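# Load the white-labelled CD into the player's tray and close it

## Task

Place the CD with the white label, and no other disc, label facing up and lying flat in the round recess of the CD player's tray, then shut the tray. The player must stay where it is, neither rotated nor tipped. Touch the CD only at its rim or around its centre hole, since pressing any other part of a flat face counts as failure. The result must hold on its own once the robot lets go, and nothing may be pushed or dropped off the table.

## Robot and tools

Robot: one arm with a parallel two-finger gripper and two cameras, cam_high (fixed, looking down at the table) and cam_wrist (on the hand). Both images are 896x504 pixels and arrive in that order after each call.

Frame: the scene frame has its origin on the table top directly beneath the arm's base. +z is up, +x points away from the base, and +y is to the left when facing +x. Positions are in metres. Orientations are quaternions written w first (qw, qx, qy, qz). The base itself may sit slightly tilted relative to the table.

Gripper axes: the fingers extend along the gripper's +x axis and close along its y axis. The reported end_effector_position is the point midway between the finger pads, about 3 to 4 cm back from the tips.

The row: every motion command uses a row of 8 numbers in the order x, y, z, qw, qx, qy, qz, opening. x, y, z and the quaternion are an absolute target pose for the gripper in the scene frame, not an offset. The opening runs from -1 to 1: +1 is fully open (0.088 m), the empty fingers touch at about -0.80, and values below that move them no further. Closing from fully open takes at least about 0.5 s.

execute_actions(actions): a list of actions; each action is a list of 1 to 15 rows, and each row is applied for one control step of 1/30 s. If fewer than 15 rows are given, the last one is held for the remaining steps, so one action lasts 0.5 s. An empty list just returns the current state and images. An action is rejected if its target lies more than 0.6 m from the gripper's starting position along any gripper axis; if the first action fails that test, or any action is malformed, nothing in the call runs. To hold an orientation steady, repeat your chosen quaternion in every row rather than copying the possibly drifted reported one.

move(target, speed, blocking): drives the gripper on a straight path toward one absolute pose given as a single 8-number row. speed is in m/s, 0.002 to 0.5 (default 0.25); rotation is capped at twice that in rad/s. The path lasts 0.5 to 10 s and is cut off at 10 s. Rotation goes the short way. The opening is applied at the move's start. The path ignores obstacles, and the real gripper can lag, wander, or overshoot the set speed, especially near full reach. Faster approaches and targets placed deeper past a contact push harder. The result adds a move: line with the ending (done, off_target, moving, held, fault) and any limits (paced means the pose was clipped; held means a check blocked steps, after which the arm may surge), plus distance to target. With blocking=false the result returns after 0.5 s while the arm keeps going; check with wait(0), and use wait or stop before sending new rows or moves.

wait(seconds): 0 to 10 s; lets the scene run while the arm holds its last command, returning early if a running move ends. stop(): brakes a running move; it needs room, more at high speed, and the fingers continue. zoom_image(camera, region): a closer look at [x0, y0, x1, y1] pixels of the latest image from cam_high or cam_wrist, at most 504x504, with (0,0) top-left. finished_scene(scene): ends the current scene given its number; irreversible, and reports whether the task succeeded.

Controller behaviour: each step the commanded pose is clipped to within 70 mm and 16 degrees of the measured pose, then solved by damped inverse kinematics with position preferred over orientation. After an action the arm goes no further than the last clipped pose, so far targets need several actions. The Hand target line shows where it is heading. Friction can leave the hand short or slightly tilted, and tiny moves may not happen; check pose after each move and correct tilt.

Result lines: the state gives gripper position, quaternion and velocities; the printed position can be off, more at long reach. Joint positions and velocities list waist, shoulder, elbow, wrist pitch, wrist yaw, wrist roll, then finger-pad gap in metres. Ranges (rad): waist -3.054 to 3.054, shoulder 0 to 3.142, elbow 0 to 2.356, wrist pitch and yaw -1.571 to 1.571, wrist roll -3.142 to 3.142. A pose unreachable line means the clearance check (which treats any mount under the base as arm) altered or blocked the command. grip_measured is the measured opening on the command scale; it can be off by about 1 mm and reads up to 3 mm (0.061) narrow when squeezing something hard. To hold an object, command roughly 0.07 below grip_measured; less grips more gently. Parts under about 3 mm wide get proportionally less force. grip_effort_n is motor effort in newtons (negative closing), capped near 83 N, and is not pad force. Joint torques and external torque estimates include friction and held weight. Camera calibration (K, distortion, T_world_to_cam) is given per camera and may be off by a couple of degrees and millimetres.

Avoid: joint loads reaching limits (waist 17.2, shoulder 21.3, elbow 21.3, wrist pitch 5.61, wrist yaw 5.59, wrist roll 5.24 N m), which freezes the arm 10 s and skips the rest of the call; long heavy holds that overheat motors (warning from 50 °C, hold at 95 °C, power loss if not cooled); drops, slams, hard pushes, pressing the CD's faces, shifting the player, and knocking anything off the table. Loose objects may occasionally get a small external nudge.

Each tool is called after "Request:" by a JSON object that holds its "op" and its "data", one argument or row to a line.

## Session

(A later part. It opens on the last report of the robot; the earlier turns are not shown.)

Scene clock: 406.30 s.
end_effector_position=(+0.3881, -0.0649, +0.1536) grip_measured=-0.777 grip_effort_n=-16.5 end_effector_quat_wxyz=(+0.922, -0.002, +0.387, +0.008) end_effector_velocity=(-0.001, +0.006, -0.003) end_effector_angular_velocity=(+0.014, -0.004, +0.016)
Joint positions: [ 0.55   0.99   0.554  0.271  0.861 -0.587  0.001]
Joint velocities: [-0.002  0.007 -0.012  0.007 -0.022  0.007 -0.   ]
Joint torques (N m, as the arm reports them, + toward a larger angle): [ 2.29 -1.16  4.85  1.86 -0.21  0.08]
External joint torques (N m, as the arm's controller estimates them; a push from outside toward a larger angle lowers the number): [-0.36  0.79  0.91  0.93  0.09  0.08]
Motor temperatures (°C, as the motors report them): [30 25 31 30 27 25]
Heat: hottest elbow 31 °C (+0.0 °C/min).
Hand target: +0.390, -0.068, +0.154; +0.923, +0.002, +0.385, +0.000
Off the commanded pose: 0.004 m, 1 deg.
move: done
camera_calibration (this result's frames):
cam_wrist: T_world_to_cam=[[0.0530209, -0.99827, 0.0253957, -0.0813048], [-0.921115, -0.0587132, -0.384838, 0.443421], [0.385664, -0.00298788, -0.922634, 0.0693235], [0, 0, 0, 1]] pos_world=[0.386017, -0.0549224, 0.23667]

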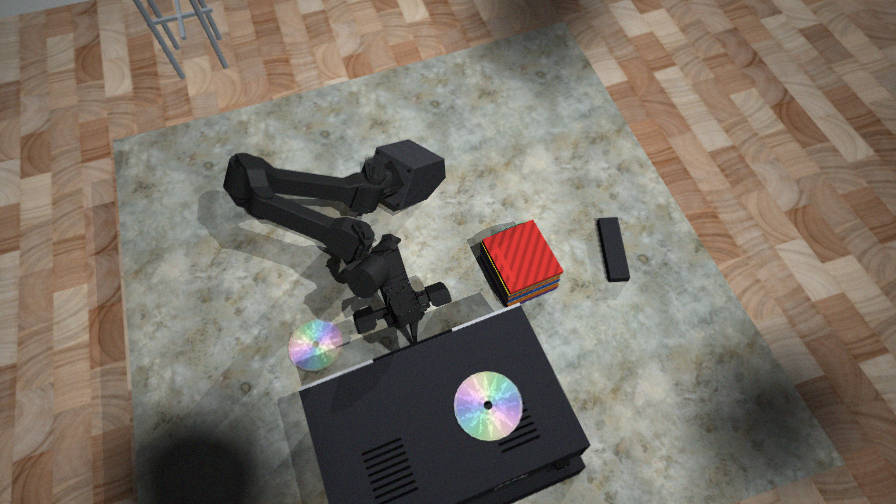

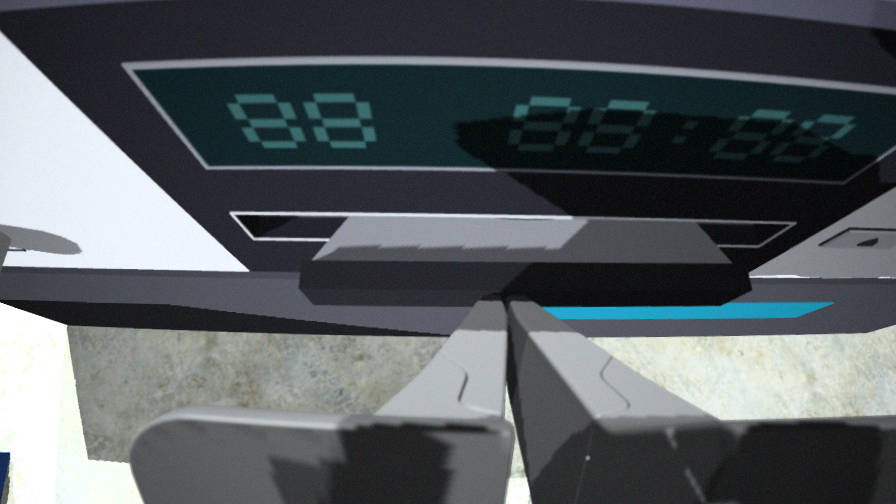

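Request:
{"op": "move", "data": {
  "target": [0.405,-0.068,0.154,0.924,0,0.383,0,-0.78],
  "speed": 0.02
}}

Scene clock: 412.83 s.
end_effector_position=(+0.3990, -0.0634, +0.1514) grip_measured=-0.777 grip_effort_n=-17.0 end_effector_quat_wxyz=(+0.922, -0.004, +0.387, +0.007) end_effector_velocity=(-0.001, +0.001, -0.002) end_effector_angular_velocity=(-0.014, +0.012, +0.009)
Joint positions: [ 0.532  1.041  0.585  0.295  0.846 -0.597  0.001]
Joint velocities: [-0.002  0.007  0.002 -0.007  0.007 -0.007 -0.   ]
Joint torques (N m, as the arm reports them, + toward a larger angle): [ 1.93 -1.35  6.95  1.54 -0.49 -0.09]
External joint torques (N m, as the arm's controller estimates them; a push from outside toward a larger angle lowers the number): [-0.94  0.89  3.01  0.6  -0.19 -0.09]
Motor temperatures (°C, as the motors report them): [30 25 31 31 27 25]
Heat: hottest elbow 31 °C (+0.0 °C/min).
Hand target: +0.405, -0.068, +0.154; +0.924, +0.000, +0.383, -0.000
Off the commanded pose: 0.008 m, 1 deg.
move: done
camera_calibration (this result's frames):
cam_wrist: T_world_to_cam=[[0.0535912, -0.998087, 0.0308336, -0.0812933], [-0.921488, -0.0613268, -0.383536, 0.452543], [0.384693, -0.00785862, -0.923011, 0.0631955], [0, 0, 0, 1]] pos_world=[0.397059, -0.0528881, 0.234403]

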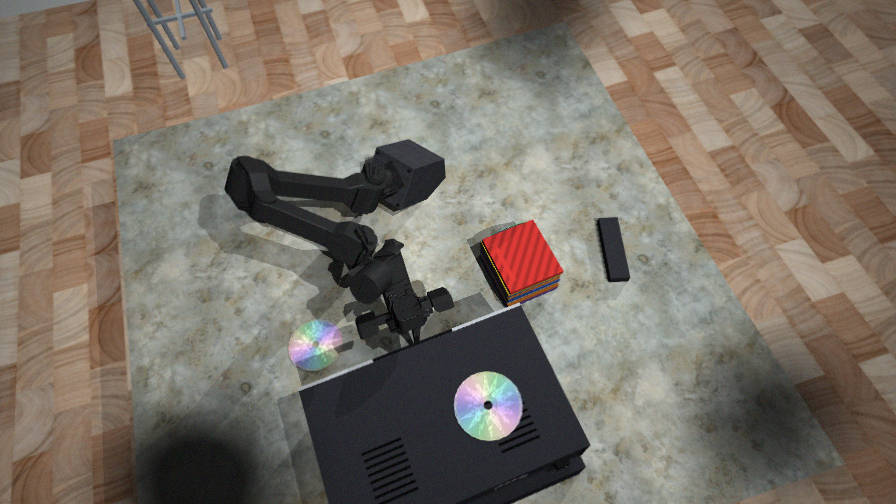

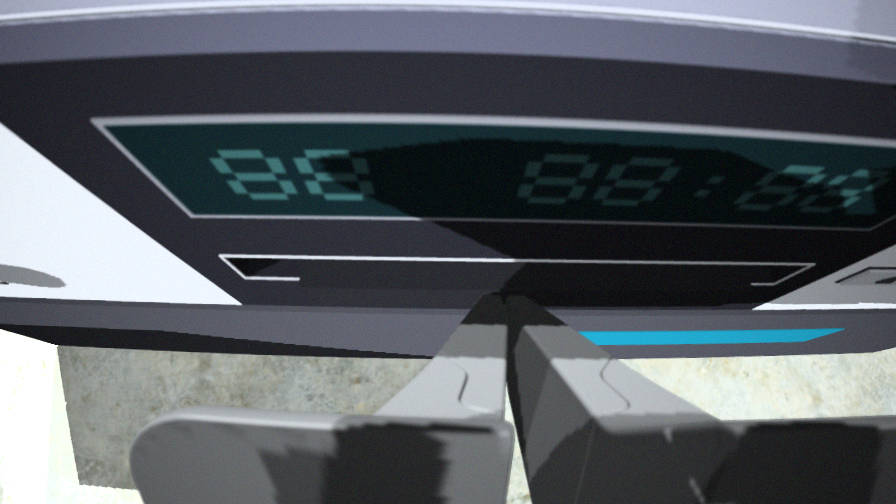

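Request:
{"op": "move", "data": {
  "target": [0.409,-0.068,0.155,0.924,0,0.383,0,-0.78],
  "speed": 0.015
}}

Scene clock: 420.57 s.
end_effector_position=(+0.4029, -0.0633, +0.1519) grip_measured=-0.777 grip_effort_n=-17.0 end_effector_quat_wxyz=(+0.922, -0.005, +0.388, +0.007) end_effector_velocity=(-0.001, +0.001, -0.001) end_effector_angular_velocity=(-0.006, +0.007, +0.022)
Joint positions: [ 0.53   1.056  0.601  0.295  0.845 -0.598  0.001]
Joint velocities: [-0.002 -0.002  0.002 -0.022 -0.007 -0.007  0.   ]
Joint torques (N m, as the arm reports them, + toward a larger angle): [ 2.27 -1.32  6.84  1.42 -0.45 -0.07]
External joint torques (N m, as the arm's controller estimates them; a push from outside toward a larger angle lowers the number): [-0.67  1.    2.91  0.48 -0.15 -0.08]
Motor temperatures (°C, as the motors report them): [30 25 32 32 27 25]
Heat: hottest elbow 32 °C (+1.0 °C/min).
Hand target: +0.409, -0.068, +0.155; +0.924, -0.000, +0.383, +0.000
Off the commanded pose: 0.008 m, 1 deg.
move: done
camera_calibration (this result's frames):
cam_wrist: T_world_to_cam=[[0.0529261, -0.998091, 0.031841, -0.0813479], [-0.921851, -0.0610922, -0.382698, 0.456363], [0.383912, -0.00909799, -0.923325, 0.0624417], [0, 0, 0, 1]] pos_world=[0.401032, -0.0527443, 0.234893]

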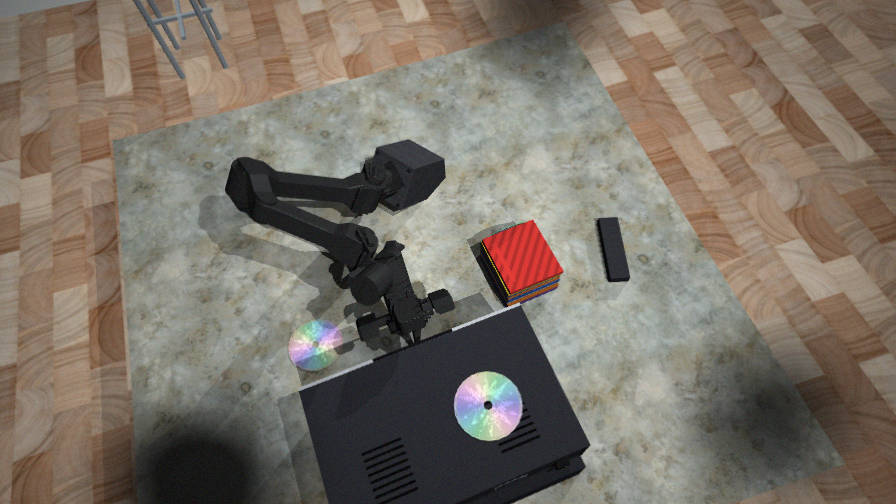

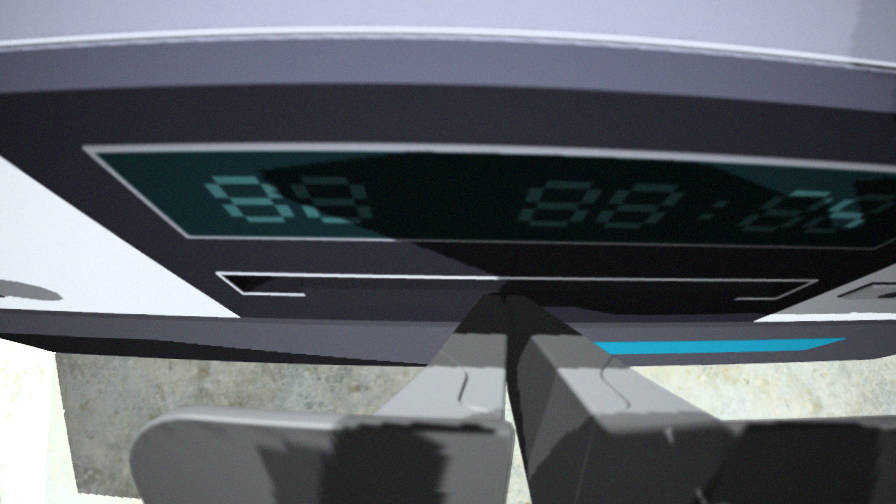

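Request:
{"op": "move", "data": {
  "target": [0.414,-0.068,0.155,0.924,0,0.383,0,-0.78],
  "speed": 0.015
}}

Request:
{"op": "move", "data": {
  "target": [0.37,-0.068,0.155,0.924,0,0.383,0,-0.78],
  "speed": 0.1
}}

Scene clock: 426.17 s.
end_effector_position=(+0.4054, -0.0626, +0.1509) grip_measured=-0.777 grip_effort_n=-17.0 end_effector_quat_wxyz=(+0.921, -0.007, +0.390, +0.007) end_effector_velocity=(-0.001, -0.002, -0.001) end_effector_angular_velocity=(-0.011, +0.007, +0.001)
Joint positions: [ 0.526  1.07   0.611  0.294  0.844 -0.599  0.001]
Joint velocities: [-0.002 -0.002  0.002 -0.007  0.007 -0.007 -0.   ]
Joint torques (N m, as the arm reports them, + toward a larger angle): [ 2.19 -0.92  8.02  1.57 -0.59 -0.07]
External joint torques (N m, as the arm's controller estimates them; a push from outside toward a larger angle lowers the number): [-0.82  1.55  3.98  0.6  -0.3  -0.08]
Motor temperatures (°C, as the motors report them): [29 25 32 32 27 25]
Heat: hottest elbow 32 °C (+1.0 °C/min).
Hand target: +0.414, -0.068, +0.155; +0.924, -0.000, +0.383, +0.000
Off the commanded pose: 0.011 m, 1 deg.
move: off_target
camera_calibration (this result's frames):
cam_wrist: T_world_to_cam=[[0.0559203, -0.997838, 0.0345382, -0.0823167], [-0.9234, -0.0648435, -0.378321, 0.458016], [0.379743, -0.0107367, -0.92503, 0.0624217], [0, 0, 0, 1]] pos_world=[0.403831, -0.0517692, 0.233862]

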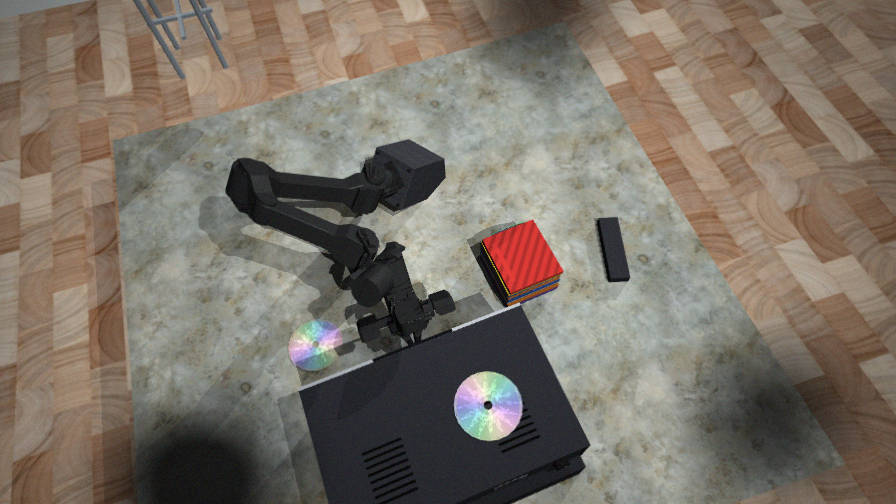

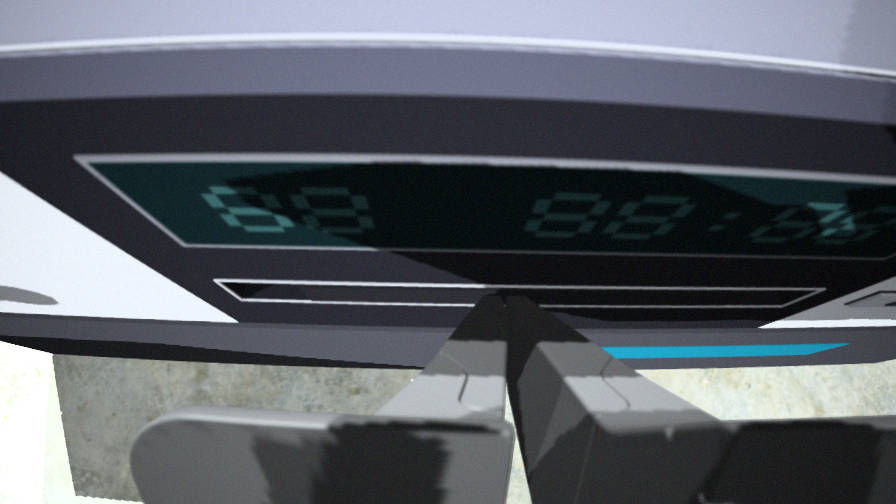

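Scene clock: 427.00 s.
end_effector_position=(+0.3729, -0.0693, +0.1558) grip_measured=-0.777 grip_effort_n=-17.0 end_effector_quat_wxyz=(+0.924, +0.001, +0.381, -0.001) end_effector_velocity=(-0.002, +0.001, +0.000) end_effector_angular_velocity=(+0.010, -0.004, +0.003)
Joint positions: [ 0.575  0.915  0.496  0.277  0.89  -0.591  0.001]
Joint velocities: [ 0.002 -0.012 -0.007 -0.007 -0.007  0.007 -0.   ]
Joint torques (N m, as the arm reports them, + toward a larger angle): [ 2.4  -1.43  3.34  0.84 -0.18  0.14]
External joint torques (N m, as the arm's controller estimates them; a push from outside toward a larger angle lowers the number): [ 0.11  0.18 -0.67 -0.09  0.12  0.13]
Motor temperatures (°C, as the motors report them): [30 26 32 32 27 25]
Heat: hottest elbow 32 °C (+1.0 °C/min).
Hand target: +0.370, -0.068, +0.155; +0.924, -0.000, +0.383, +0.000
Off the commanded pose: 0.003 m, 0 deg.
move: done
camera_calibration (this result's frames):
cam_wrist: T_world_to_cam=[[0.0342283, -0.999028, 0.0277615, -0.0783667], [-0.917589, -0.0424218, -0.39526, 0.431461], [0.396054, -0.0119445, -0.91815, 0.0720408], [0, 0, 0, 1]] pos_world=[0.370055, -0.0591267, 0.238859]

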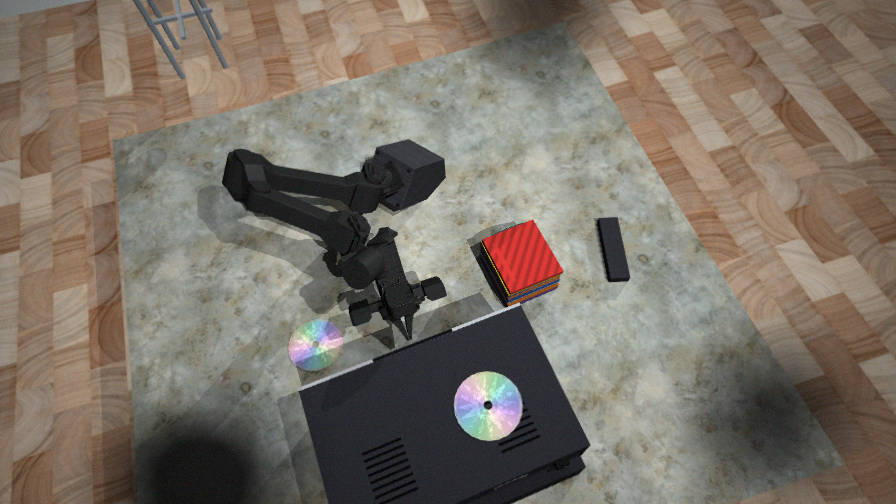

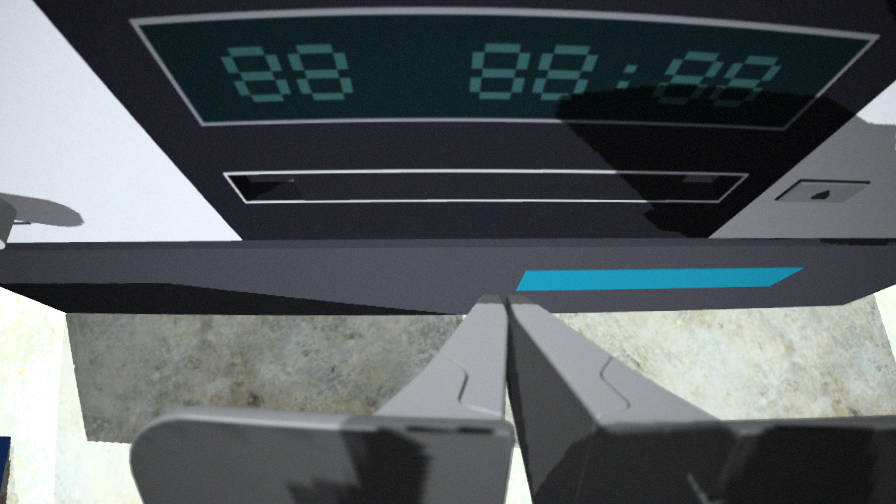

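Tray is flush.

Request:
{"op": "finished_scene", "data": {
  "scene": 1
}}

The scene is finished: the task was done.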